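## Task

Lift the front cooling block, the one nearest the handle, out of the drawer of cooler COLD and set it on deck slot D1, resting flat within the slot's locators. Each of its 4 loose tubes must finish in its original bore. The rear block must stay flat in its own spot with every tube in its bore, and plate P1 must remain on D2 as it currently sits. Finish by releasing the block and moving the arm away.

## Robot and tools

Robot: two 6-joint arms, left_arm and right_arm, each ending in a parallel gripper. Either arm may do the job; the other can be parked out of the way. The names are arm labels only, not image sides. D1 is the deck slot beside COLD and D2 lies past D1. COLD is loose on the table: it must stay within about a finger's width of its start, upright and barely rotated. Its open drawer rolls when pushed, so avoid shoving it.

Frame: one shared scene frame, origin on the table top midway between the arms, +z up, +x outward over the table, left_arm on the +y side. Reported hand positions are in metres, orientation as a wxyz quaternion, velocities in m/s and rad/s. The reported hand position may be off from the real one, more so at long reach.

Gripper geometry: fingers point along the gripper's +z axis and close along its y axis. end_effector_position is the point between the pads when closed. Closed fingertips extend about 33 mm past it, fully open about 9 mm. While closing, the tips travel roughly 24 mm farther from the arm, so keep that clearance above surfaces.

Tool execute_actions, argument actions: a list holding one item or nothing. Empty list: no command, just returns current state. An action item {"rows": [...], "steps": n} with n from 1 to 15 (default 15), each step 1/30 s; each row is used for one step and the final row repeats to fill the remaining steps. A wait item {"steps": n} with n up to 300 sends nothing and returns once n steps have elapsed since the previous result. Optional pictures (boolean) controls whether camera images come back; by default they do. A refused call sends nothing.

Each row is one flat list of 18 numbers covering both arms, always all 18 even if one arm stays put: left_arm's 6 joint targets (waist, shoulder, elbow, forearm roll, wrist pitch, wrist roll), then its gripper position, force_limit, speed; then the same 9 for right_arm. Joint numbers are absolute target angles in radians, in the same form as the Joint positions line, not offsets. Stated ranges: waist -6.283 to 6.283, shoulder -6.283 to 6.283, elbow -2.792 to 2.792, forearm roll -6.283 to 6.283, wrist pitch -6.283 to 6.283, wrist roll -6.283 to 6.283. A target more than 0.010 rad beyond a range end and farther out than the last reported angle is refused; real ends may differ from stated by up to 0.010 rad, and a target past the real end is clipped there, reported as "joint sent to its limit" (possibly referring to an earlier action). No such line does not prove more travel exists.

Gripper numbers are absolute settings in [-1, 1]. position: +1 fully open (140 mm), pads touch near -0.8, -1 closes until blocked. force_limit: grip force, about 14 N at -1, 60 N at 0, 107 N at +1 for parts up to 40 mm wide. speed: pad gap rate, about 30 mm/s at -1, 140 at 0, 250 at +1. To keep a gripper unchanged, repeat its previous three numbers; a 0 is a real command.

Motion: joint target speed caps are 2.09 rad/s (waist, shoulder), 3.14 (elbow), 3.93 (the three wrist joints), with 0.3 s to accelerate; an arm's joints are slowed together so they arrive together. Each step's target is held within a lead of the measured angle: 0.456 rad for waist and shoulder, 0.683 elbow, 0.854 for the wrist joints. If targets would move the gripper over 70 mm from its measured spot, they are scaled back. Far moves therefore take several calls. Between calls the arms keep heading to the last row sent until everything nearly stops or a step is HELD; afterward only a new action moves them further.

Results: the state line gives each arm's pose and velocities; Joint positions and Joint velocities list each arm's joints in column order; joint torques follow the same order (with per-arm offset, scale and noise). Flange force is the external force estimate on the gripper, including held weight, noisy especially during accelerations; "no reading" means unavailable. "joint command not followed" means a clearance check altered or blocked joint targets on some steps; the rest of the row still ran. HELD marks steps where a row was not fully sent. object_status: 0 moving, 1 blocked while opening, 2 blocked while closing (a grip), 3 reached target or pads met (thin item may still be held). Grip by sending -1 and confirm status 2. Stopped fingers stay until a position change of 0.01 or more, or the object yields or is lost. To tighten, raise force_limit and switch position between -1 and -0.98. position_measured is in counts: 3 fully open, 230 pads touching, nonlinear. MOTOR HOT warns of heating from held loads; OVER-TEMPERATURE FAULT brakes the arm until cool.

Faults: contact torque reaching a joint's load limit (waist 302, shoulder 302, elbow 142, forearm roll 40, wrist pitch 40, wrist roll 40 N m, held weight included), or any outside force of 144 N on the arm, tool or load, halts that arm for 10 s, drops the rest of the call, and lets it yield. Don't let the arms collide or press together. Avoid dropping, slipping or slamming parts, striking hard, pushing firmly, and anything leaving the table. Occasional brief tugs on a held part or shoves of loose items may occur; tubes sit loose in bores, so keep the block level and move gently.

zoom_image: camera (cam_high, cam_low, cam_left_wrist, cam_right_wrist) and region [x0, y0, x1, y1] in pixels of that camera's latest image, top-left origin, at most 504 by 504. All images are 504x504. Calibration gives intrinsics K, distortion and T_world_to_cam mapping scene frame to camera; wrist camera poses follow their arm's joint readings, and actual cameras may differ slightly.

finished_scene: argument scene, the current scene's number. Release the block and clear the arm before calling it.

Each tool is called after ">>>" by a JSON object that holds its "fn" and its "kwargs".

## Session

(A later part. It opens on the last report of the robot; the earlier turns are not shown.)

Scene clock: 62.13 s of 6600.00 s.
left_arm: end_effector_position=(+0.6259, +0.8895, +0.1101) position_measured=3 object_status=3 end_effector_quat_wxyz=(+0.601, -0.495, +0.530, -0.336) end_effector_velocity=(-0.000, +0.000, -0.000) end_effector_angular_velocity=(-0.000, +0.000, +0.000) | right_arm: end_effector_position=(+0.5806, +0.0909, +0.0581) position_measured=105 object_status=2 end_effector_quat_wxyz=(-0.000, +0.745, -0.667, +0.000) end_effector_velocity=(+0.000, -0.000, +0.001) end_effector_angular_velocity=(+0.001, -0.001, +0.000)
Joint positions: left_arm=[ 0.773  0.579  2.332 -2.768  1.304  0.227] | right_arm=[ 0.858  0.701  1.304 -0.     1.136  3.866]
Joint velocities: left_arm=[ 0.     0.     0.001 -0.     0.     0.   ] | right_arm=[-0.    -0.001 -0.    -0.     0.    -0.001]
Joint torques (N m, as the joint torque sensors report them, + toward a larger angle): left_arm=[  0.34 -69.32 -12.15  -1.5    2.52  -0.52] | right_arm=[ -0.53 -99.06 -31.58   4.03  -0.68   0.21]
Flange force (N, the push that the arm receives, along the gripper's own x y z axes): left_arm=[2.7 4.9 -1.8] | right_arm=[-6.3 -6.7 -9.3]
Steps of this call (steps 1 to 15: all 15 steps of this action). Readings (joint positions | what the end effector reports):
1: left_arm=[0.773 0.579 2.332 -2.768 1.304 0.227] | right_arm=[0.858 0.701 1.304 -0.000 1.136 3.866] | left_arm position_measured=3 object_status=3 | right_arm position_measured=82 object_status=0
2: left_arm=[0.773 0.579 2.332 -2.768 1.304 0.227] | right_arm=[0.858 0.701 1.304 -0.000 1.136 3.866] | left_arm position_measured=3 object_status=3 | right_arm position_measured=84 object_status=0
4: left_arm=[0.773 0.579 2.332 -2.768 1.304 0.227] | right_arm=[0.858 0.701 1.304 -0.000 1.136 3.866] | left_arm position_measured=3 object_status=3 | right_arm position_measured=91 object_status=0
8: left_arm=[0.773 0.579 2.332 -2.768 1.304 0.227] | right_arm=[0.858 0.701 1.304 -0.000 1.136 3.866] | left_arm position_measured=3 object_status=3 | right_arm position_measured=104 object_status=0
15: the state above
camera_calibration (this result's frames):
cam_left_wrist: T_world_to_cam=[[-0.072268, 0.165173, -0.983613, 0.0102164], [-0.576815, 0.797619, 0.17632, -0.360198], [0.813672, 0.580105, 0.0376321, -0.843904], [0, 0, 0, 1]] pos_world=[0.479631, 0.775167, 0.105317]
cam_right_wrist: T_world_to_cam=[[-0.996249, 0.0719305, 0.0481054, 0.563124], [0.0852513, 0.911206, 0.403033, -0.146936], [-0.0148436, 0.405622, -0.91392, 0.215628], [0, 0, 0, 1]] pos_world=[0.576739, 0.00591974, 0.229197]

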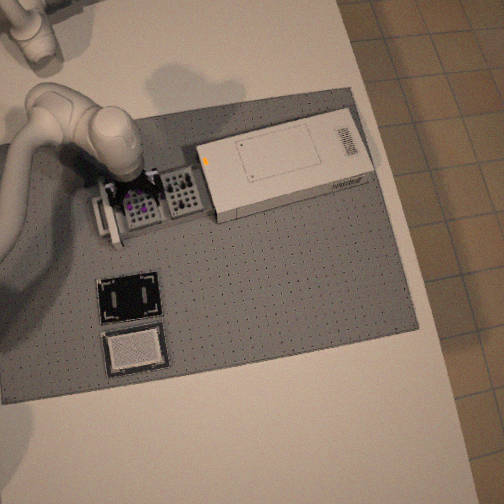

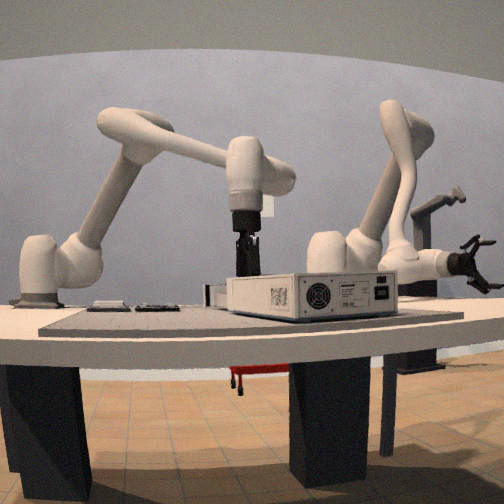

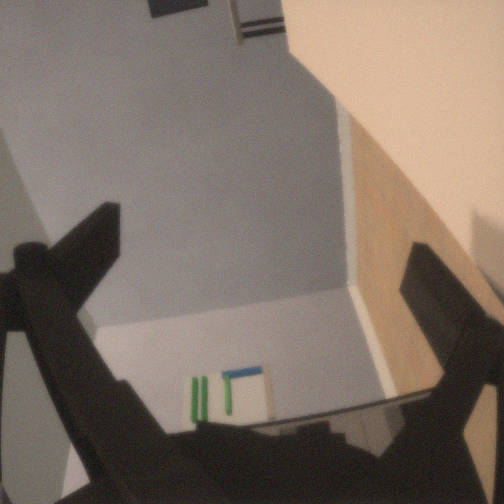

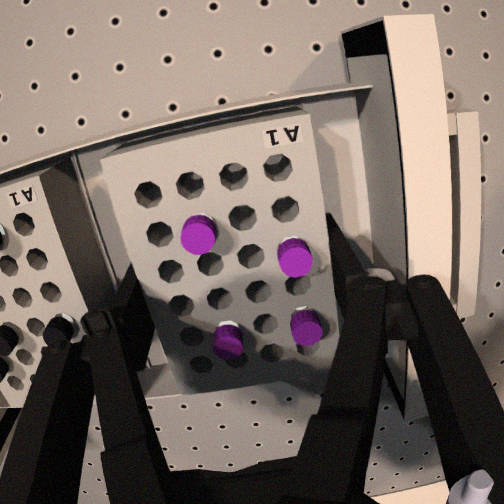

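Gripped. Lift gradually.

>>> {"fn": "execute_actions", "kwargs": {"actions": [{"rows":[[0.773,0.579,2.332,-2.768,1.304,0.227,1,0,0,0.858,0.699,1.3018,0,1.1408,3.8656,-1,0.6,-0.7],[0.773,0.579,2.332,-2.768,1.304,0.227,1,0,0,0.858,0.699,1.3018,0,1.1408,3.8656,-1,0.6,-0.7],[0.773,0.579,2.332,-2.768,1.304,0.227,1,0,0,0.858,0.6967,1.2992,0,1.1457,3.8656,-1,0.6,-0.7],[0.773,0.579,2.332,-2.768,1.304,0.227,1,0,0,0.858,0.6967,1.2992,0,1.1457,3.8656,-1,0.6,-0.7],[0.773,0.579,2.332,-2.768,1.304,0.227,1,0,0,0.858,0.6934,1.2953,0,1.1529,3.8656,-1,0.6,-0.7],[0.773,0.579,2.332,-2.768,1.304,0.227,1,0,0,0.858,0.6934,1.2953,0,1.1529,3.8656,-1,0.6,-0.7],[0.773,0.579,2.332,-2.768,1.304,0.227,1,0,0,0.858,0.6901,1.2914,0,1.1601,3.8656,-1,0.6,-0.7],[0.773,0.579,2.332,-2.768,1.304,0.227,1,0,0,0.858,0.6868,1.2875,0,1.1673,3.8656,-1,0.6,-0.7],[0.773,0.579,2.332,-2.768,1.304,0.227,1,0,0,0.858,0.6835,1.2835,0,1.1746,3.8656,-1,0.6,-0.7],[0.773,0.579,2.332,-2.768,1.304,0.227,1,0,0,0.858,0.6802,1.2796,0,1.1818,3.8656,-1,0.6,-0.7],[0.773,0.579,2.332,-2.768,1.304,0.227,1,0,0,0.858,0.6769,1.2757,0,1.189,3.8656,-1,0.6,-0.7],[0.773,0.579,2.332,-2.768,1.304,0.227,1,0,0,0.858,0.6717,1.2673,0,1.2026,3.8656,-1,0.6,-0.7],[0.773,0.579,2.332,-2.768,1.304,0.227,1,0,0,0.858,0.6665,1.2588,0,1.2163,3.8656,-1,0.6,-0.7],[0.773,0.579,2.332,-2.768,1.304,0.227,1,0,0,0.858,0.6561,1.242,0,1.2435,3.8656,-1,0.6,-0.7],[0.773,0.579,2.332,-2.768,1.304,0.227,1,0,0,0.858,0.6457,1.2251,0,1.2708,3.8656,-1,0.6,-0.7]],"steps":15}], "pictures": false}}

>>> {"fn": "execute_actions", "kwargs": {"actions": [{"steps":15}]}}

Scene clock: 73.00 s of 6600.00 s.
left_arm: end_effector_position=(+0.6259, +0.8895, +0.1101) position_measured=3 object_status=3 end_effector_quat_wxyz=(+0.601, -0.495, +0.530, -0.336) end_effector_velocity=(+0.000, +0.000, +0.001) end_effector_angular_velocity=(+0.002, -0.002, -0.000) | right_arm: end_effector_position=(+0.5809, +0.0912, +0.1101) position_measured=105 object_status=2 end_effector_quat_wxyz=(+0.000, +0.745, -0.667, -0.000) end_effector_velocity=(+0.002, +0.002, +0.313) end_effector_angular_velocity=(-0.005, +0.005, -0.001)
Joint positions: left_arm=[ 0.773  0.579  2.332 -2.768  1.304  0.227] | right_arm=[0.858 0.668 1.261 0.    1.212 3.866]
Joint velocities: left_arm=[ 0.     0.    -0.001  0.001  0.001  0.001] | right_arm=[-0.001 -0.178 -0.288  0.     0.474  0.   ]
Joint torques (N m, as the joint torque sensors report them, + toward a larger angle): left_arm=[  0.47 -67.2  -12.21  -1.45   2.59  -0.56] | right_arm=[   5.88 -144.29  -55.65    4.02   -0.06    0.23]
Flange force (N, the push that the arm receives, along the gripper's own x y z axes): left_arm=[2.0 0.1 -2.8] | right_arm=[-3.4 -12.8 19.0]
Steps of this call (steps 1 to 15: the robot went on to your last target; steps 16 to 90: nothing new was sent; then 7.37 s passed at rest; steps 91 to 105: all 15 steps of this action). Readings (joint positions | what the end effector reports):
91: left_arm=[0.773 0.579 2.332 -2.768 1.304 0.227] | right_arm=[0.858 0.701 1.304 0.000 1.136 3.866] | left_arm position_measured=3 object_status=3 | right_arm position_measured=105 object_status=2
92: left_arm=[0.773 0.579 2.332 -2.768 1.304 0.227] | right_arm=[0.858 0.701 1.304 0.000 1.137 3.866] | left_arm position_measured=3 object_status=3 | right_arm position_measured=105 object_status=2
94: left_arm=[0.773 0.579 2.332 -2.768 1.304 0.227] | right_arm=[0.858 0.699 1.302 0.000 1.142 3.866] | left_arm position_measured=3 object_status=3 | right_arm position_measured=105 object_status=2
98: left_arm=[0.773 0.579 2.332 -2.768 1.304 0.227] | right_arm=[0.858 0.693 1.295 0.000 1.154 3.866] | left_arm position_measured=3 object_status=3 | right_arm position_measured=105 object_status=2
105: the state above

Scene clock: 73.50 s of 6600.00 s.
left_arm: end_effector_position=(+0.6259, +0.8895, +0.1101) position_measured=3 object_status=3 end_effector_quat_wxyz=(+0.601, -0.495, +0.530, -0.336) end_effector_velocity=(-0.000, +0.000, -0.000) end_effector_angular_velocity=(+0.000, +0.001, +0.000) | right_arm: end_effector_position=(+0.5807, +0.0910, +0.1499) position_measured=105 object_status=2 end_effector_quat_wxyz=(+0.000, +0.745, -0.667, -0.000) end_effector_velocity=(+0.000, -0.000, -0.001) end_effector_angular_velocity=(-0.001, +0.000, -0.001)
Joint positions: left_arm=[ 0.773  0.579  2.332 -2.768  1.304  0.227] | right_arm=[0.858 0.646 1.225 0.    1.271 3.866]
Joint velocities: left_arm=[ 0.001  0.    -0.     0.001 -0.001  0.   ] | right_arm=[-0.     0.001 -0.001 -0.     0.     0.   ]
Joint torques (N m, as the joint torque sensors report them, + toward a larger angle): left_arm=[  1.04 -68.99 -11.11  -1.29   2.6   -0.46] | right_arm=[  -0.65 -117.72  -46.12    3.42    0.05    0.27]
Flange force (N, the push that the arm receives, along the gripper's own x y z axes): left_arm=[3.3 3.8 0.5] | right_arm=[-6.2 -5.8 15.1]
Steps of this call (steps 1 to 15: the robot went on to your last target). Readings (joint positions | what the end effector reports):
1: left_arm=[0.773 0.579 2.332 -2.768 1.304 0.227] | right_arm=[0.858 0.662 1.250 0.000 1.230 3.866] | left_arm position_measured=3 object_status=3 | right_arm position_measured=105 object_status=2
2: left_arm=[0.773 0.579 2.332 -2.768 1.304 0.227] | right_arm=[0.858 0.655 1.239 0.000 1.247 3.866] | left_arm position_measured=3 object_status=3 | right_arm position_measured=105 object_status=2
4: left_arm=[0.773 0.579 2.332 -2.768 1.304 0.227] | right_arm=[0.858 0.647 1.228 0.000 1.266 3.866] | left_arm position_measured=3 object_status=3 | right_arm position_measured=105 object_status=2
8: left_arm=[0.773 0.579 2.332 -2.768 1.304 0.227] | right_arm=[0.858 0.646 1.225 0.000 1.270 3.866] | left_arm position_measured=3 object_status=3 | right_arm position_measured=105 object_status=2
15: the state above
camera_calibration (this result's frames):
cam_left_wrist: T_world_to_cam=[[-0.072268, 0.165174, -0.983613, 0.0102162], [-0.576815, 0.797619, 0.17632, -0.360199], [0.813672, 0.580105, 0.0376323, -0.843904], [0, 0, 0, 1]] pos_world=[0.479631, 0.775167, 0.105317]
cam_right_wrist: T_world_to_cam=[[-0.996241, 0.0719753, 0.0482061, 0.558729], [0.085333, 0.911204, 0.403021, -0.184082], [-0.014918, 0.40562, -0.91392, 0.299607], [0, 0, 0, 1]] pos_world=[0.576806, 0.00599514, 0.321071]

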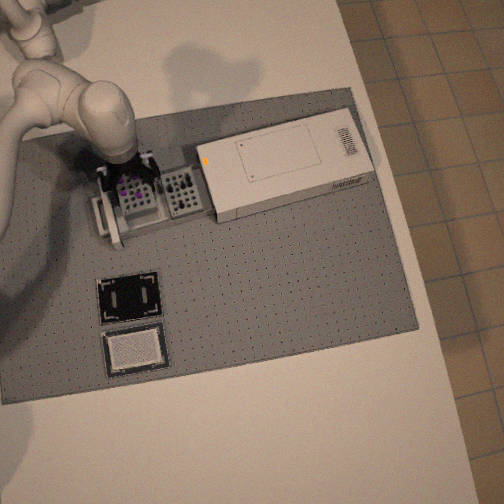

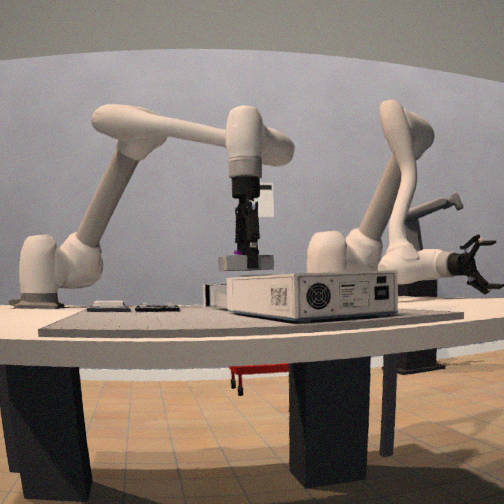

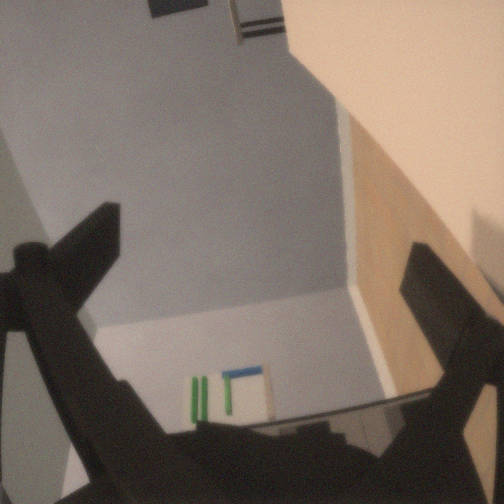

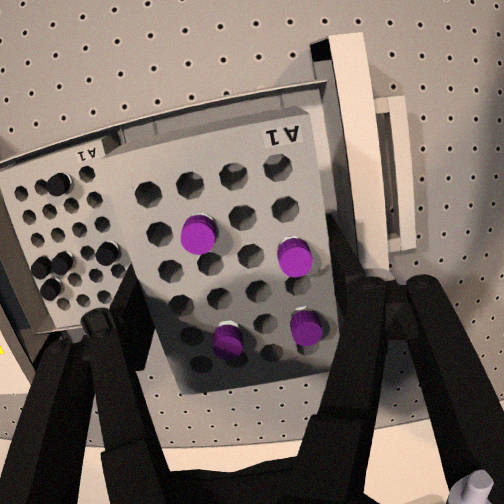

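>>> {"fn": "execute_actions", "kwargs": {"actions": [{"rows":[[0.773,0.579,2.332,-2.768,1.304,0.227,1,0,0,0.7464,0.1913,1.7049,0,1.2454,2.2932,-1,0.6,-0.7]],"steps":15}], "pictures": false}}

>>> {"fn": "execute_actions", "kwargs": {"actions": [{"steps":35}]}}

Scene clock: 81.90 s of 6600.00 s.
left_arm: end_effector_position=(+0.6259, +0.8895, +0.1101) position_measured=3 object_status=3 end_effector_quat_wxyz=(+0.601, -0.495, +0.530, -0.336) end_effector_velocity=(-0.000, +0.001, +0.000) end_effector_angular_velocity=(-0.000, -0.000, +0.002) | right_arm: end_effector_position=(+0.5180, -0.0538, +0.2242) position_measured=105 object_status=2 end_effector_quat_wxyz=(+0.000, +0.913, -0.408, -0.000) end_effector_velocity=(-0.158, -0.297, +0.109) end_effector_angular_velocity=(+0.001, -0.000, +1.995)
Joint positions: left_arm=[ 0.773  0.579  2.332 -2.768  1.304  0.227] | right_arm=[ 0.791  0.373  1.513 -0.     1.256  3.178]
Joint velocities: left_arm=[ 0.001 -0.     0.    -0.001  0.     0.   ] | right_arm=[-0.137 -0.554  0.583  0.    -0.031 -2.132]
Joint torques (N m, as the joint torque sensors report them, + toward a larger angle): left_arm=[  1.42 -69.22 -12.62  -1.16   2.72  -0.67] | right_arm=[  4.51 -86.68 -44.48   4.05  -0.73  -0.07]
Flange force (N, the push that the arm receives, along the gripper's own x y z axes): left_arm=[5.7 3.4 -1.5] | right_arm=[4.0 -6.2 11.4]
Steps of this call (steps 1 to 15: the robot went on to your last target; steps 16 to 90: nothing new was sent; then 4.90 s passed at rest; steps 91 to 105: all 15 steps of this action). Readings (joint positions | what the end effector reports):
91: left_arm=[0.773 0.579 2.332 -2.768 1.304 0.227] | right_arm=[0.858 0.645 1.225 -0.000 1.271 3.865] | left_arm position_measured=3 object_status=3 | right_arm position_measured=105 object_status=2
92: left_arm=[0.773 0.579 2.332 -2.768 1.304 0.227] | right_arm=[0.857 0.641 1.230 -0.000 1.271 3.857] | left_arm position_measured=3 object_status=3 | right_arm position_measured=105 object_status=2
94: left_arm=[0.773 0.579 2.332 -2.768 1.304 0.227] | right_arm=[0.849 0.610 1.263 -0.000 1.269 3.797] | left_arm position_measured=3 object_status=3 | right_arm position_measured=105 object_status=2
98: left_arm=[0.773 0.579 2.332 -2.768 1.304 0.227] | right_arm=[0.826 0.515 1.363 -0.000 1.264 3.602] | left_arm position_measured=3 object_status=3 | right_arm position_measured=105 object_status=2
105: the state above

Scene clock: 83.07 s of 6600.00 s.
left_arm: end_effector_position=(+0.6259, +0.8895, +0.1101) position_measured=3 object_status=3 end_effector_quat_wxyz=(+0.601, -0.495, +0.530, -0.336) end_effector_velocity=(+0.000, -0.000, +0.000) end_effector_angular_velocity=(-0.000, -0.001, -0.001) | right_arm: end_effector_position=(+0.4598, -0.1501, +0.2500) position_measured=105 object_status=2 end_effector_quat_wxyz=(-0.000, +1.000, +0.000, +0.000) end_effector_velocity=(+0.001, -0.000, +0.001) end_effector_angular_velocity=(+0.001, -0.002, -0.001)
Joint positions: left_arm=[ 0.773  0.579  2.332 -2.768  1.304  0.227] | right_arm=[ 0.746  0.191  1.705 -0.     1.245  2.293]
Joint velocities: left_arm=[-0.     0.    -0.     0.001  0.001 -0.001] | right_arm=[-0.001 -0.001 -0.     0.    -0.001 -0.   ]
Joint torques (N m, as the joint torque sensors report them, + toward a larger angle): left_arm=[  1.65 -67.7  -12.65  -1.48   2.67  -0.51] | right_arm=[  4.44 -71.59 -44.52   3.94  -0.43   0.41]
Flange force (N, the push that the arm receives, along the gripper's own x y z axes): left_arm=[4.8 0.1 -2.3] | right_arm=[11.7 -1.0 11.9]
Steps of this call (steps 1 to 30: the robot went on to your last target; steps 31 to 35: nothing new was sent). Readings (joint positions | what the end effector reports):
1: left_arm=[0.773 0.579 2.332 -2.768 1.304 0.227] | right_arm=[0.786 0.354 1.533 -0.000 1.255 3.103] | left_arm position_measured=3 object_status=3 | right_arm position_measured=105 object_status=2
2: left_arm=[0.773 0.579 2.332 -2.768 1.304 0.227] | right_arm=[0.782 0.336 1.552 -0.000 1.254 3.024] | left_arm position_measured=3 object_status=3 | right_arm position_measured=105 object_status=2
4: left_arm=[0.773 0.579 2.332 -2.768 1.304 0.227] | right_arm=[0.773 0.301 1.589 -0.000 1.252 2.852] | left_arm position_measured=3 object_status=3 | right_arm position_measured=105 object_status=2
8: left_arm=[0.773 0.579 2.332 -2.768 1.304 0.227] | right_arm=[0.757 0.234 1.660 -0.000 1.248 2.511] | left_arm position_measured=3 object_status=3 | right_arm position_measured=105 object_status=2
35: the state above
All arms were judged still, so your last target was given up. Only a new action makes them travel on or press farther. Fingers that are still opening or closing keep moving.
camera_calibration (this result's frames):
cam_left_wrist: T_world_to_cam=[[-0.0722678, 0.165174, -0.983613, 0.0102162], [-0.576815, 0.797619, 0.17632, -0.360199], [0.813672, 0.580105, 0.0376324, -0.843904], [0, 0, 0, 1]] pos_world=[0.479631, 0.775167, 0.105317]
cam_right_wrist: T_world_to_cam=[[-0.180894, -0.982325, 0.0481172, -0.082265], [-0.896353, 0.184802, 0.402988, 0.347961], [-0.404757, 0.0297678, -0.91394, 0.609856], [0, 0, 0, 1]] pos_world=[0.543858, -0.163269, 0.421106]

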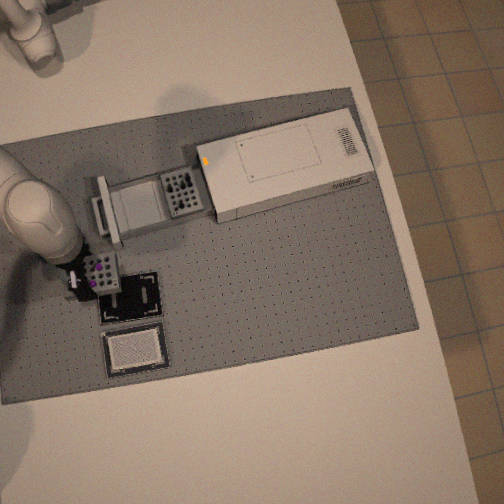

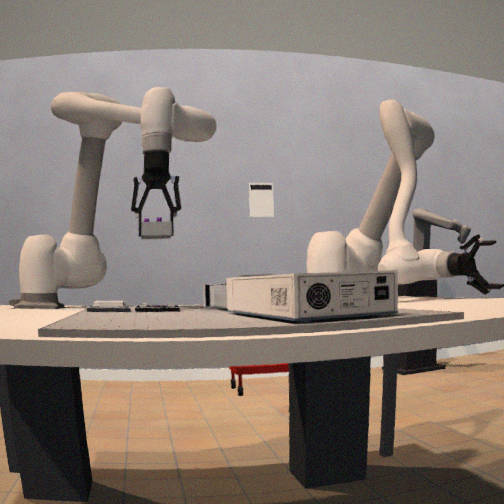

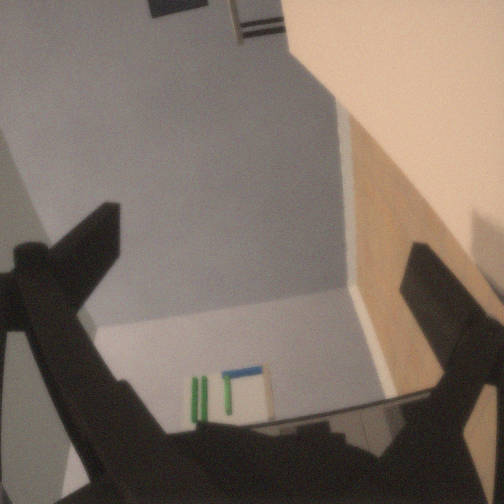

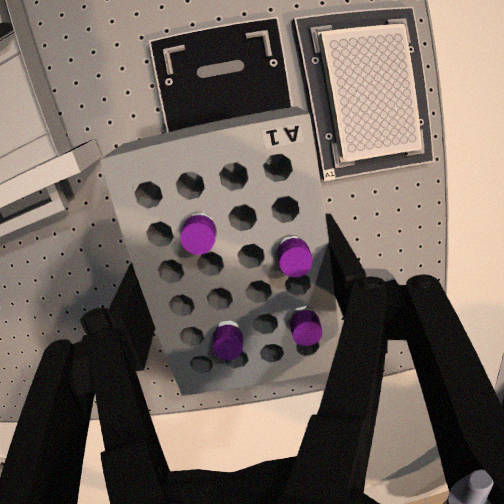

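>>> {"fn": "zoom_image", "kwargs": {"camera": "cam_right_wrist", "region": [100, 0, 320, 170]}}

Region (100, 0, 320, 170) of cam_right_wrist's 504x504 image, scaled by 2.291, with more detail than that image has; it fills the top 389 rows of this view, and the rest is white.

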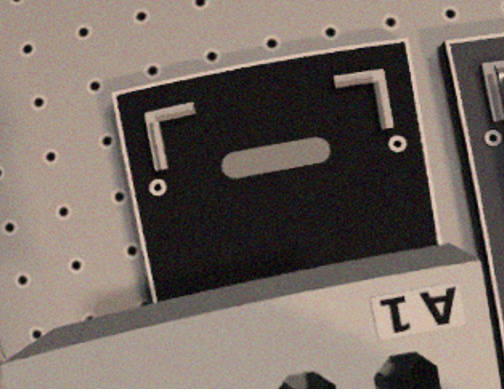

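>>> {"fn": "execute_actions", "kwargs": {"actions": [{"rows":[[0.773,0.579,2.332,-2.768,1.304,0.227,1,0,0,0.6902,0.3521,1.7893,0,1.0002,-0.8946,-1,0.6,-0.7]],"steps":15}], "pictures": false}}

>>> {"fn": "execute_actions", "kwargs": {"actions": [{"steps":40}]}}

Scene clock: 95.20 s of 6600.00 s.
left_arm: end_effector_position=(+0.6259, +0.8895, +0.1101) position_measured=3 object_status=3 end_effector_quat_wxyz=(+0.601, -0.495, +0.530, -0.336) end_effector_velocity=(+0.000, -0.001, -0.000) end_effector_angular_velocity=(+0.000, +0.001, -0.001) | right_arm: end_effector_position=(+0.5050, -0.1513, +0.1291) position_measured=105 object_status=2 end_effector_quat_wxyz=(-0.000, +0.877, +0.481, -0.000) end_effector_velocity=(+0.062, -0.016, -0.201) end_effector_angular_velocity=(+0.002, -0.002, +3.377)
Joint positions: left_arm=[ 0.773  0.579  2.332 -2.768  1.304  0.227] | right_arm=[0.701 0.321 1.773 0.    1.048 1.246]
Joint velocities: left_arm=[-0.001  0.     0.    -0.     0.     0.001] | right_arm=[-0.075  0.216  0.112 -0.    -0.33  -3.452]
Joint torques (N m, as the joint torque sensors report them, + toward a larger angle): left_arm=[  0.39 -69.6  -12.08  -1.45   2.62  -0.63] | right_arm=[  5.24 -90.26 -45.96   3.77  -0.46  -0.3 ]
Flange force (N, the push that the arm receives, along the gripper's own x y z axes): left_arm=[3.5 5.2 -1.4] | right_arm=[3.5 5.1 16.3]
Steps of this call (steps 1 to 90: nothing new was sent; then 8.63 s passed at rest; steps 91 to 105: all 15 steps of this action). Readings (joint positions | what the end effector reports):
91: left_arm=[0.773 0.579 2.332 -2.768 1.304 0.227] | right_arm=[0.746 0.191 1.705 0.000 1.245 2.293] | left_arm position_measured=3 object_status=3 | right_arm position_measured=105 object_status=2
92: left_arm=[0.773 0.579 2.332 -2.768 1.304 0.227] | right_arm=[0.746 0.193 1.706 0.000 1.244 2.284] | left_arm position_measured=3 object_status=3 | right_arm position_measured=105 object_status=2
94: left_arm=[0.773 0.579 2.332 -2.768 1.304 0.227] | right_arm=[0.742 0.204 1.712 0.000 1.226 2.225] | left_arm position_measured=3 object_status=3 | right_arm position_measured=105 object_status=2
98: left_arm=[0.773 0.579 2.332 -2.768 1.304 0.227] | right_arm=[0.725 0.251 1.737 0.000 1.154 1.952] | left_arm position_measured=3 object_status=3 | right_arm position_measured=105 object_status=2
105: the state above

Scene clock: 96.53 s of 6600.00 s.
left_arm: end_effector_position=(+0.6259, +0.8895, +0.1101) position_measured=3 object_status=3 end_effector_quat_wxyz=(+0.601, -0.495, +0.530, -0.336) end_effector_velocity=(+0.000, +0.001, +0.000) end_effector_angular_velocity=(+0.002, +0.000, +0.001) | right_arm: end_effector_position=(+0.5135, -0.1541, +0.1000) position_measured=105 object_status=2 end_effector_quat_wxyz=(-0.000, +0.005, +1.000, -0.000) end_effector_velocity=(+0.001, -0.000, +0.001) end_effector_angular_velocity=(+0.000, -0.000, -0.001)
Joint positions: left_arm=[ 0.773  0.579  2.332 -2.768  1.304  0.227] | right_arm=[ 0.69   0.352  1.789 -0.     1.    -0.895]
Joint velocities: left_arm=[ 0.001  0.    -0.002 -0.    -0.001  0.001] | right_arm=[-0.001 -0.    -0.001  0.     0.001  0.   ]
Joint torques (N m, as the joint torque sensors report them, + toward a larger angle): left_arm=[  1.53 -68.61 -12.71  -1.52   2.69  -0.49] | right_arm=[  1.52 -84.13 -40.8    3.36  -0.05   0.39]
Flange force (N, the push that the arm receives, along the gripper's own x y z axes): left_arm=[4.6 2.0 -1.9] | right_arm=[-7.4 2.5 16.8]
Steps of this call (steps 1 to 40: the robot went on to your last target). Readings (joint positions | what the end effector reports):
1: left_arm=[0.773 0.579 2.332 -2.768 1.304 0.227] | right_arm=[0.699 0.328 1.776 0.000 1.038 1.128] | left_arm position_measured=3 object_status=3 | right_arm position_measured=105 object_status=2
2: left_arm=[0.773 0.579 2.332 -2.768 1.304 0.227] | right_arm=[0.697 0.333 1.779 0.000 1.029 1.011] | left_arm position_measured=3 object_status=3 | right_arm position_measured=105 object_status=2
4: left_arm=[0.773 0.579 2.332 -2.768 1.304 0.227] | right_arm=[0.694 0.341 1.783 0.000 1.017 0.775] | left_arm position_measured=3 object_status=3 | right_arm position_measured=105 object_status=2
8: left_arm=[0.773 0.579 2.332 -2.768 1.304 0.227] | right_arm=[0.692 0.348 1.787 0.000 1.006 0.304] | left_arm position_measured=3 object_status=3 | right_arm position_measured=105 object_status=2
40: the state above
camera_calibration (this result's frames):
cam_left_wrist: T_world_to_cam=[[-0.0722679, 0.165174, -0.983613, 0.0102162], [-0.576815, 0.797619, 0.17632, -0.360199], [0.813672, 0.580105, 0.0376324, -0.843904], [0, 0, 0, 1]] pos_world=[0.479631, 0.775167, 0.105317]
cam_right_wrist: T_world_to_cam=[[0.190703, 0.980466, 0.0481513, 0.0423649], [0.89444, -0.193763, 0.403029, -0.520656], [0.404487, -0.0337903, -0.913919, 0.0693118], [0, 0, 0, 1]] pos_world=[0.429581, -0.140079, 0.271145]

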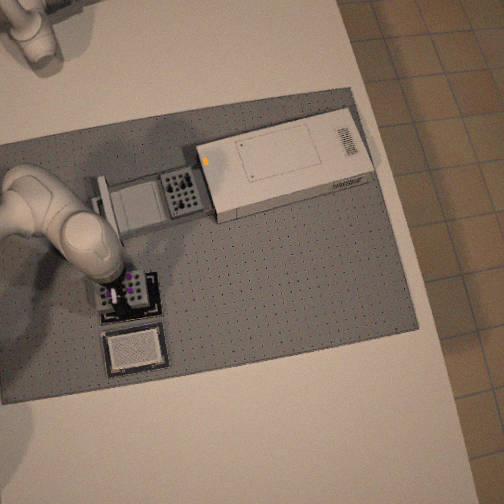

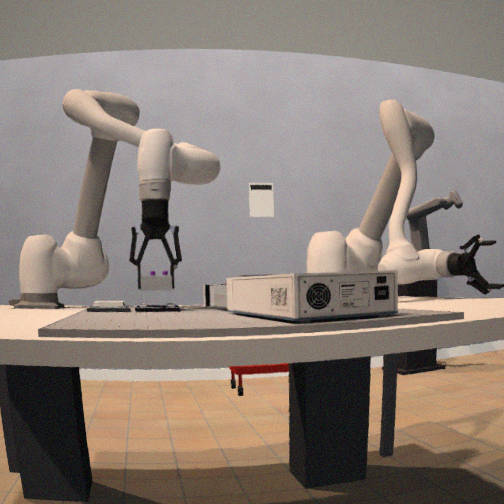

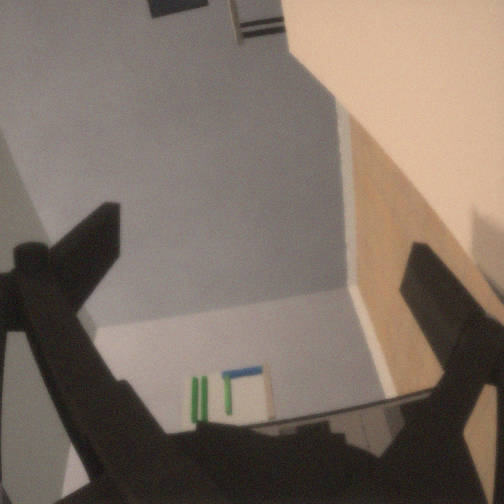

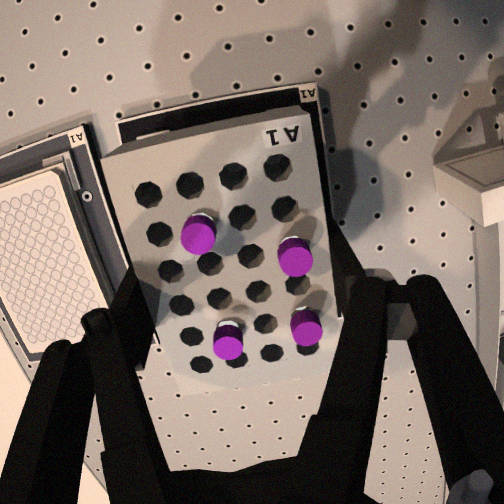

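>>> {"fn": "zoom_image", "kwargs": {"camera": "cam_right_wrist", "region": [90, 60, 342, 180]}}

>>> {"fn": "zoom_image", "kwargs": {"camera": "cam_low", "region": [80, 250, 220, 330]}}

Region (90, 60, 342, 180) of cam_right_wrist's 504x504 image, scaled by 2.000, with more detail than that image has; it fills the top 240 rows of this view, and the rest is white.

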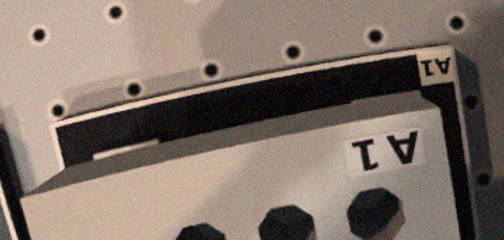

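Region (80, 250, 220, 330) of cam_low's 504x504 image, scaled by 3.600, with more detail than that image has; it fills the top 288 rows of this view, and the rest is white.

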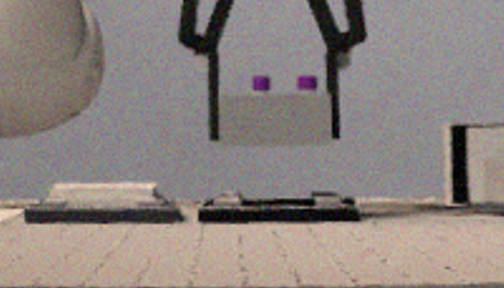

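>>> {"fn": "execute_actions", "kwargs": {"actions": [{"rows":[[0.773,0.579,2.332,-2.768,1.304,0.227,1,0,0,0.6878,0.3678,1.7962,0,0.9776,-0.8944,-1,0.6,-0.7],[0.773,0.579,2.332,-2.768,1.304,0.227,1,0,0,0.6878,0.3678,1.7962,0,0.9776,-0.8944,-1,0.6,-0.7],[0.773,0.579,2.332,-2.768,1.304,0.227,1,0,0,0.6878,0.3678,1.7962,0,0.9776,-0.8944,-1,0.6,-0.7],[0.773,0.579,2.332,-2.768,1.304,0.227,1,0,0,0.6854,0.3835,1.8031,0,0.955,-0.8944,-1,0.6,-0.7]],"steps":15}]}}

>>> {"fn": "zoom_image", "kwargs": {"camera": "cam_right_wrist", "region": [90, 60, 342, 180]}}

>>> {"fn": "zoom_image", "kwargs": {"camera": "cam_low", "region": [80, 250, 220, 330]}}

>>> {"fn": "zoom_image", "kwargs": {"camera": "cam_high", "region": [80, 250, 200, 350]}}

Scene clock: 115.97 s of 6600.00 s.
left_arm: end_effector_position=(+0.6259, +0.8895, +0.1101) position_measured=3 object_status=3 end_effector_quat_wxyz=(+0.601, -0.495, +0.530, -0.336) end_effector_velocity=(+0.000, +0.000, +0.001) end_effector_angular_velocity=(+0.001, -0.000, -0.001) | right_arm: end_effector_position=(+0.5188, -0.1541, +0.0721) position_measured=105 object_status=2 end_effector_quat_wxyz=(+0.000, +0.007, +1.000, -0.000) end_effector_velocity=(-0.000, -0.000, -0.001) end_effector_angular_velocity=(-0.001, +0.001, +0.000)
Joint positions: left_arm=[ 0.773  0.579  2.332 -2.768  1.304  0.227] | right_arm=[ 0.685  0.383  1.803 -0.     0.955 -0.895]
Joint velocities: left_arm=[ 0.    -0.001 -0.001  0.001 -0.     0.   ] | right_arm=[ 0.     0.001  0.001 -0.    -0.     0.   ]
Joint torques (N m, as the joint torque sensors report them, + toward a larger angle): left_arm=[  0.27 -68.98 -11.75  -1.55   2.6   -0.55] | right_arm=[  1.63 -86.27 -39.22   3.16  -0.04   0.12]
Flange force (N, the push that the arm receives, along the gripper's own x y z axes): left_arm=[1.8 4.0 -1.5] | right_arm=[-7.2 3.2 16.9]
Steps of this call (steps 1 to 15: the robot went on to your last target; steps 16 to 90: nothing new was sent; then 15.93 s passed at rest; steps 91 to 105: all 15 steps of this action). Readings (joint positions | what the end effector reports):
91: left_arm=[0.773 0.579 2.332 -2.768 1.304 0.227] | right_arm=[0.690 0.352 1.789 -0.000 1.000 -0.895] | left_arm position_measured=3 object_status=3 | right_arm position_measured=105 object_status=2
92: left_arm=[0.773 0.579 2.332 -2.768 1.304 0.227] | right_arm=[0.690 0.356 1.791 -0.000 0.994 -0.895] | left_arm position_measured=3 object_status=3 | right_arm position_measured=105 object_status=2
94: left_arm=[0.773 0.579 2.332 -2.768 1.304 0.227] | right_arm=[0.688 0.365 1.795 -0.000 0.982 -0.895] | left_arm position_measured=3 object_status=3 | right_arm position_measured=105 object_status=2
98: left_arm=[0.773 0.579 2.332 -2.768 1.304 0.227] | right_arm=[0.686 0.382 1.802 -0.000 0.957 -0.895] | left_arm position_measured=3 object_status=3 | right_arm position_measured=105 object_status=2
105: the state above
camera_calibration (this result's frames):
cam_left_wrist: T_world_to_cam=[[-0.0722679, 0.165174, -0.983613, 0.0102162], [-0.576815, 0.797619, 0.17632, -0.360199], [0.813672, 0.580105, 0.0376324, -0.843904], [0, 0, 0, 1]] pos_world=[0.479631, 0.775167, 0.105317]
cam_right_wrist: T_world_to_cam=[[0.195354, 0.979551, 0.0481424, 0.0401411], [0.893484, -0.198, 0.403091, -0.514362], [0.40438, -0.0357309, -0.913893, 0.0413991], [0, 0, 0, 1]] pos_world=[0.434991, -0.139685, 0.243237]

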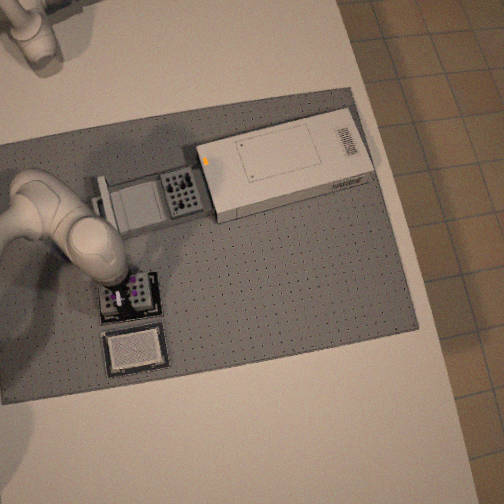

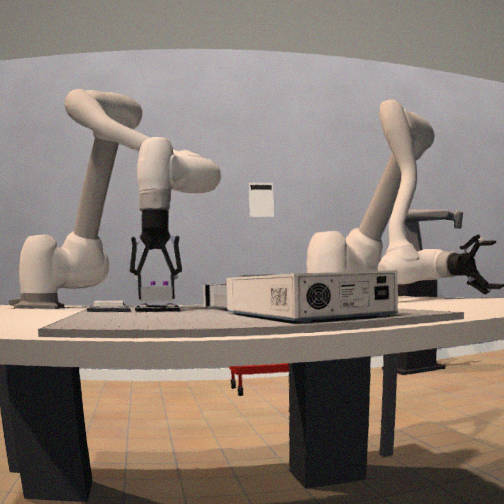

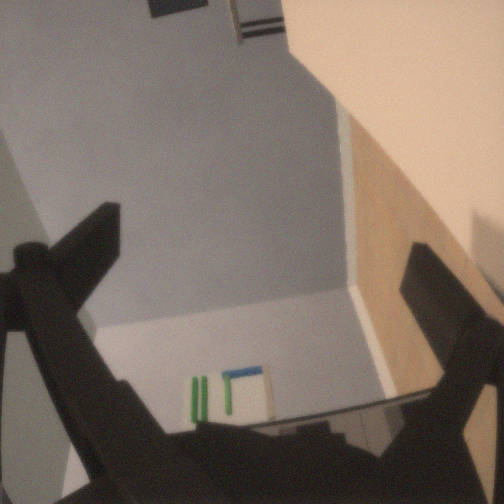

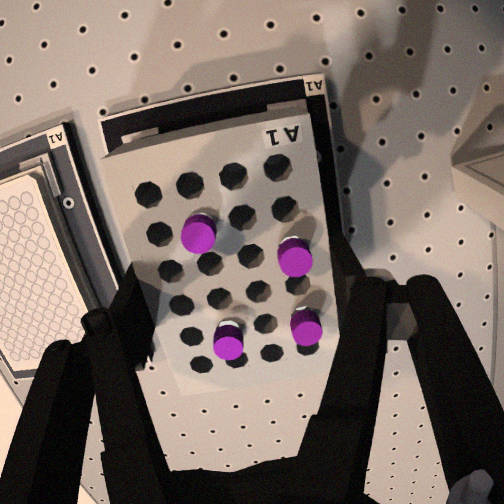

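Region (90, 60, 342, 180) of cam_right_wrist's 504x504 image, scaled by 2.000, with more detail than that image has; it fills the top 240 rows of this view, and the rest is white.

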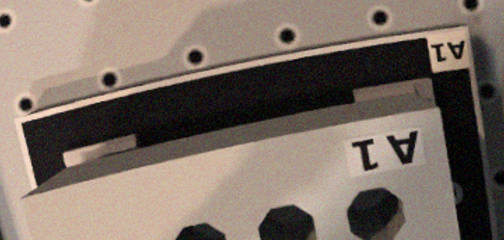

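Region (80, 250, 220, 330) of cam_low's 504x504 image, scaled by 3.600, with more detail than that image has; it fills the top 288 rows of this view, and the rest is white.

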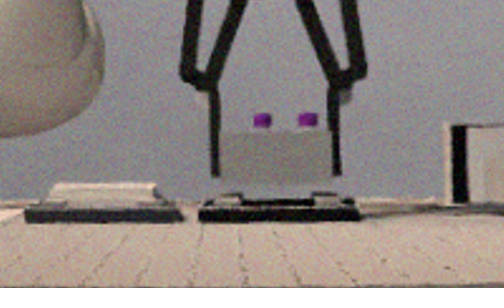

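Region (80, 250, 200, 350) of cam_high's 504x504 image, scaled by 4.200, with more detail than that image has.

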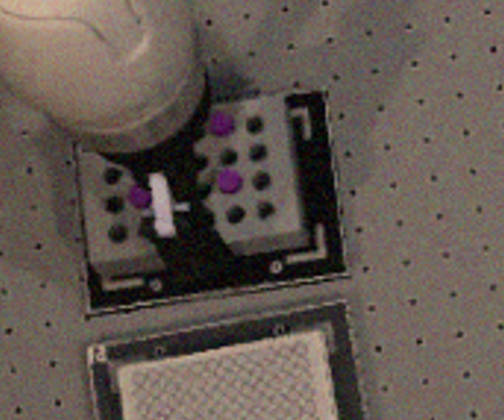

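>>> {"fn": "execute_actions", "kwargs": {"actions": [{"rows":[[0.773,0.579,2.332,-2.768,1.304,0.227,1,0,0,0.6835,0.3931,1.8019,0,0.9466,-0.8883,-1,0.6,-0.7]],"steps":15}]}}

>>> {"fn": "zoom_image", "kwargs": {"camera": "cam_right_wrist", "region": [90, 60, 342, 180]}}

>>> {"fn": "zoom_image", "kwargs": {"camera": "cam_low", "region": [80, 250, 220, 330]}}

>>> {"fn": "zoom_image", "kwargs": {"camera": "cam_high", "region": [80, 250, 200, 350]}}

Scene clock: 126.23 s of 6600.00 s.
left_arm: end_effector_position=(+0.6259, +0.8895, +0.1101) position_measured=3 object_status=3 end_effector_quat_wxyz=(+0.601, -0.495, +0.530, -0.336) end_effector_velocity=(+0.000, -0.000, -0.000) end_effector_angular_velocity=(-0.001, +0.001, -0.001) | right_arm: end_effector_position=(+0.5218, -0.1534, +0.0660) position_measured=105 object_status=2 end_effector_quat_wxyz=(-0.000, +0.011, +1.000, +0.000) end_effector_velocity=(-0.002, -0.001, -0.001) end_effector_angular_velocity=(-0.002, +0.003, +0.000)
Joint positions: left_arm=[ 0.773  0.579  2.332 -2.768  1.304  0.227] | right_arm=[ 0.684  0.393  1.802  0.     0.947 -0.888]
Joint velocities: left_arm=[-0.001 -0.    -0.    -0.    -0.001 -0.   ] | right_arm=[ 0.001 -0.     0.003  0.     0.001  0.   ]
Joint torques (N m, as the joint torque sensors report them, + toward a larger angle): left_arm=[ -1.26 -69.04 -11.77  -1.35   2.66  -0.62] | right_arm=[  3.79 -86.63 -39.74   3.67   0.05  -0.08]
Flange force (N, the push that the arm receives, along the gripper's own x y z axes): left_arm=[-0.6 4.8 -2.2] | right_arm=[-6.9 -0.7 17.6]
Steps of this call (steps 1 to 15: the robot went on to your last target; steps 16 to 90: nothing new was sent; then 6.77 s passed at rest; steps 91 to 105: all 15 steps of this action). Readings (joint positions | what the end effector reports):
91: left_arm=[0.773 0.579 2.332 -2.768 1.304 0.227] | right_arm=[0.685 0.384 1.803 0.000 0.955 -0.894] | left_arm position_measured=3 object_status=3 | right_arm position_measured=105 object_status=2
92: left_arm=[0.773 0.579 2.332 -2.768 1.304 0.227] | right_arm=[0.685 0.386 1.803 0.000 0.952 -0.892] | left_arm position_measured=3 object_status=3 | right_arm position_measured=105 object_status=2
94: left_arm=[0.773 0.579 2.332 -2.768 1.304 0.227] | right_arm=[0.684 0.392 1.802 0.000 0.948 -0.889] | left_arm position_measured=3 object_status=3 | right_arm position_measured=105 object_status=2
98: left_arm=[0.773 0.579 2.332 -2.768 1.304 0.227] | right_arm=[0.684 0.393 1.802 0.000 0.947 -0.888] | left_arm position_measured=3 object_status=3 | right_arm position_measured=105 object_status=2
105: the state above
camera_calibration (this result's frames):
cam_left_wrist: T_world_to_cam=[[-0.0722679, 0.165173, -0.983613, 0.0102163], [-0.576815, 0.797619, 0.17632, -0.360198], [0.813672, 0.580105, 0.0376323, -0.843904], [0, 0, 0, 1]] pos_world=[0.479631, 0.775167, 0.105317]
cam_right_wrist: T_world_to_cam=[[0.203491, 0.977889, 0.0482109, 0.0346112], [0.891854, -0.205455, 0.40297, -0.514734], [0.403965, -0.0390038, -0.913942, 0.0343336], [0, 0, 0, 1]] pos_world=[0.438155, -0.138261, 0.237133]

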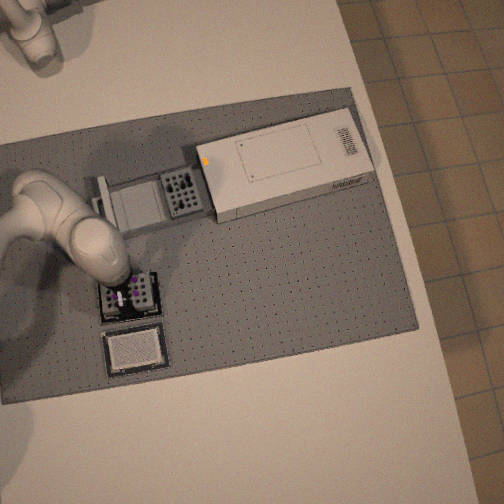

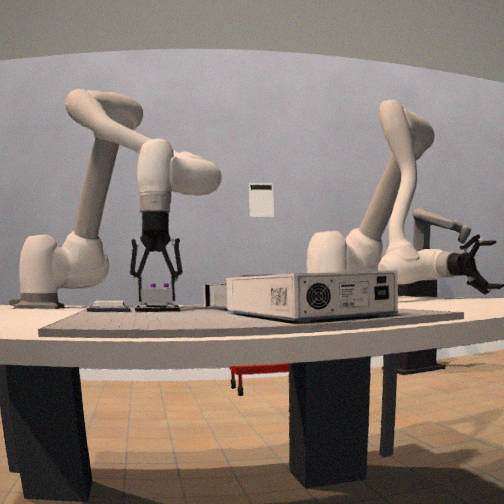

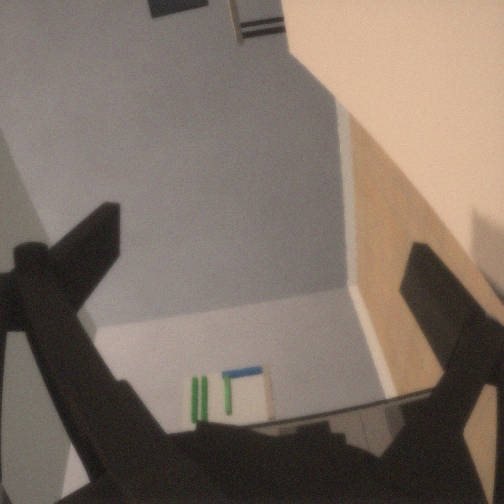

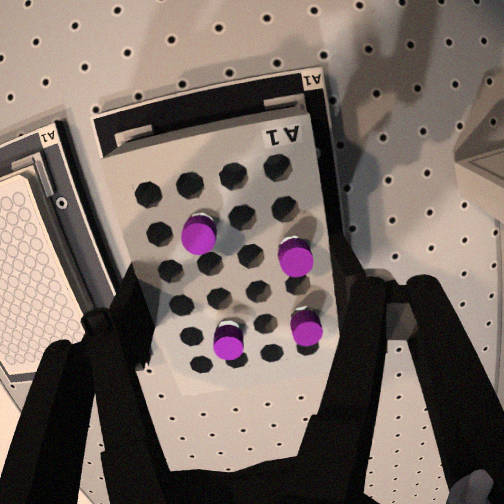

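Region (90, 60, 342, 180) of cam_right_wrist's 504x504 image, scaled by 2.000, with more detail than that image has; it fills the top 240 rows of this view, and the rest is white.

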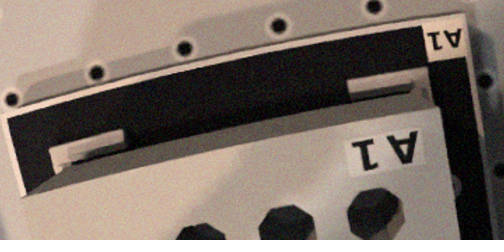

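Region (80, 250, 220, 330) of cam_low's 504x504 image, scaled by 3.600, with more detail than that image has; it fills the top 288 rows of this view, and the rest is white.

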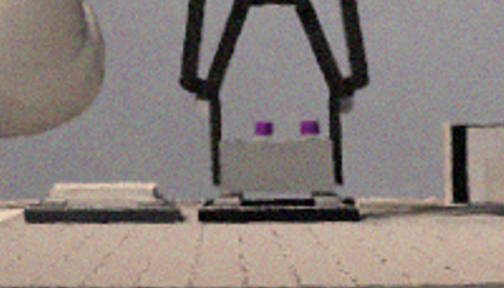

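Region (80, 250, 200, 350) of cam_high's 504x504 image, scaled by 4.200, with more detail than that image has.

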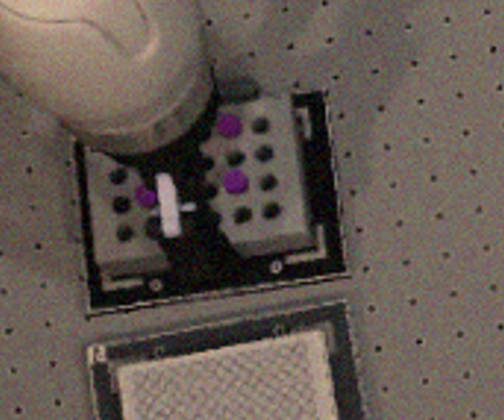

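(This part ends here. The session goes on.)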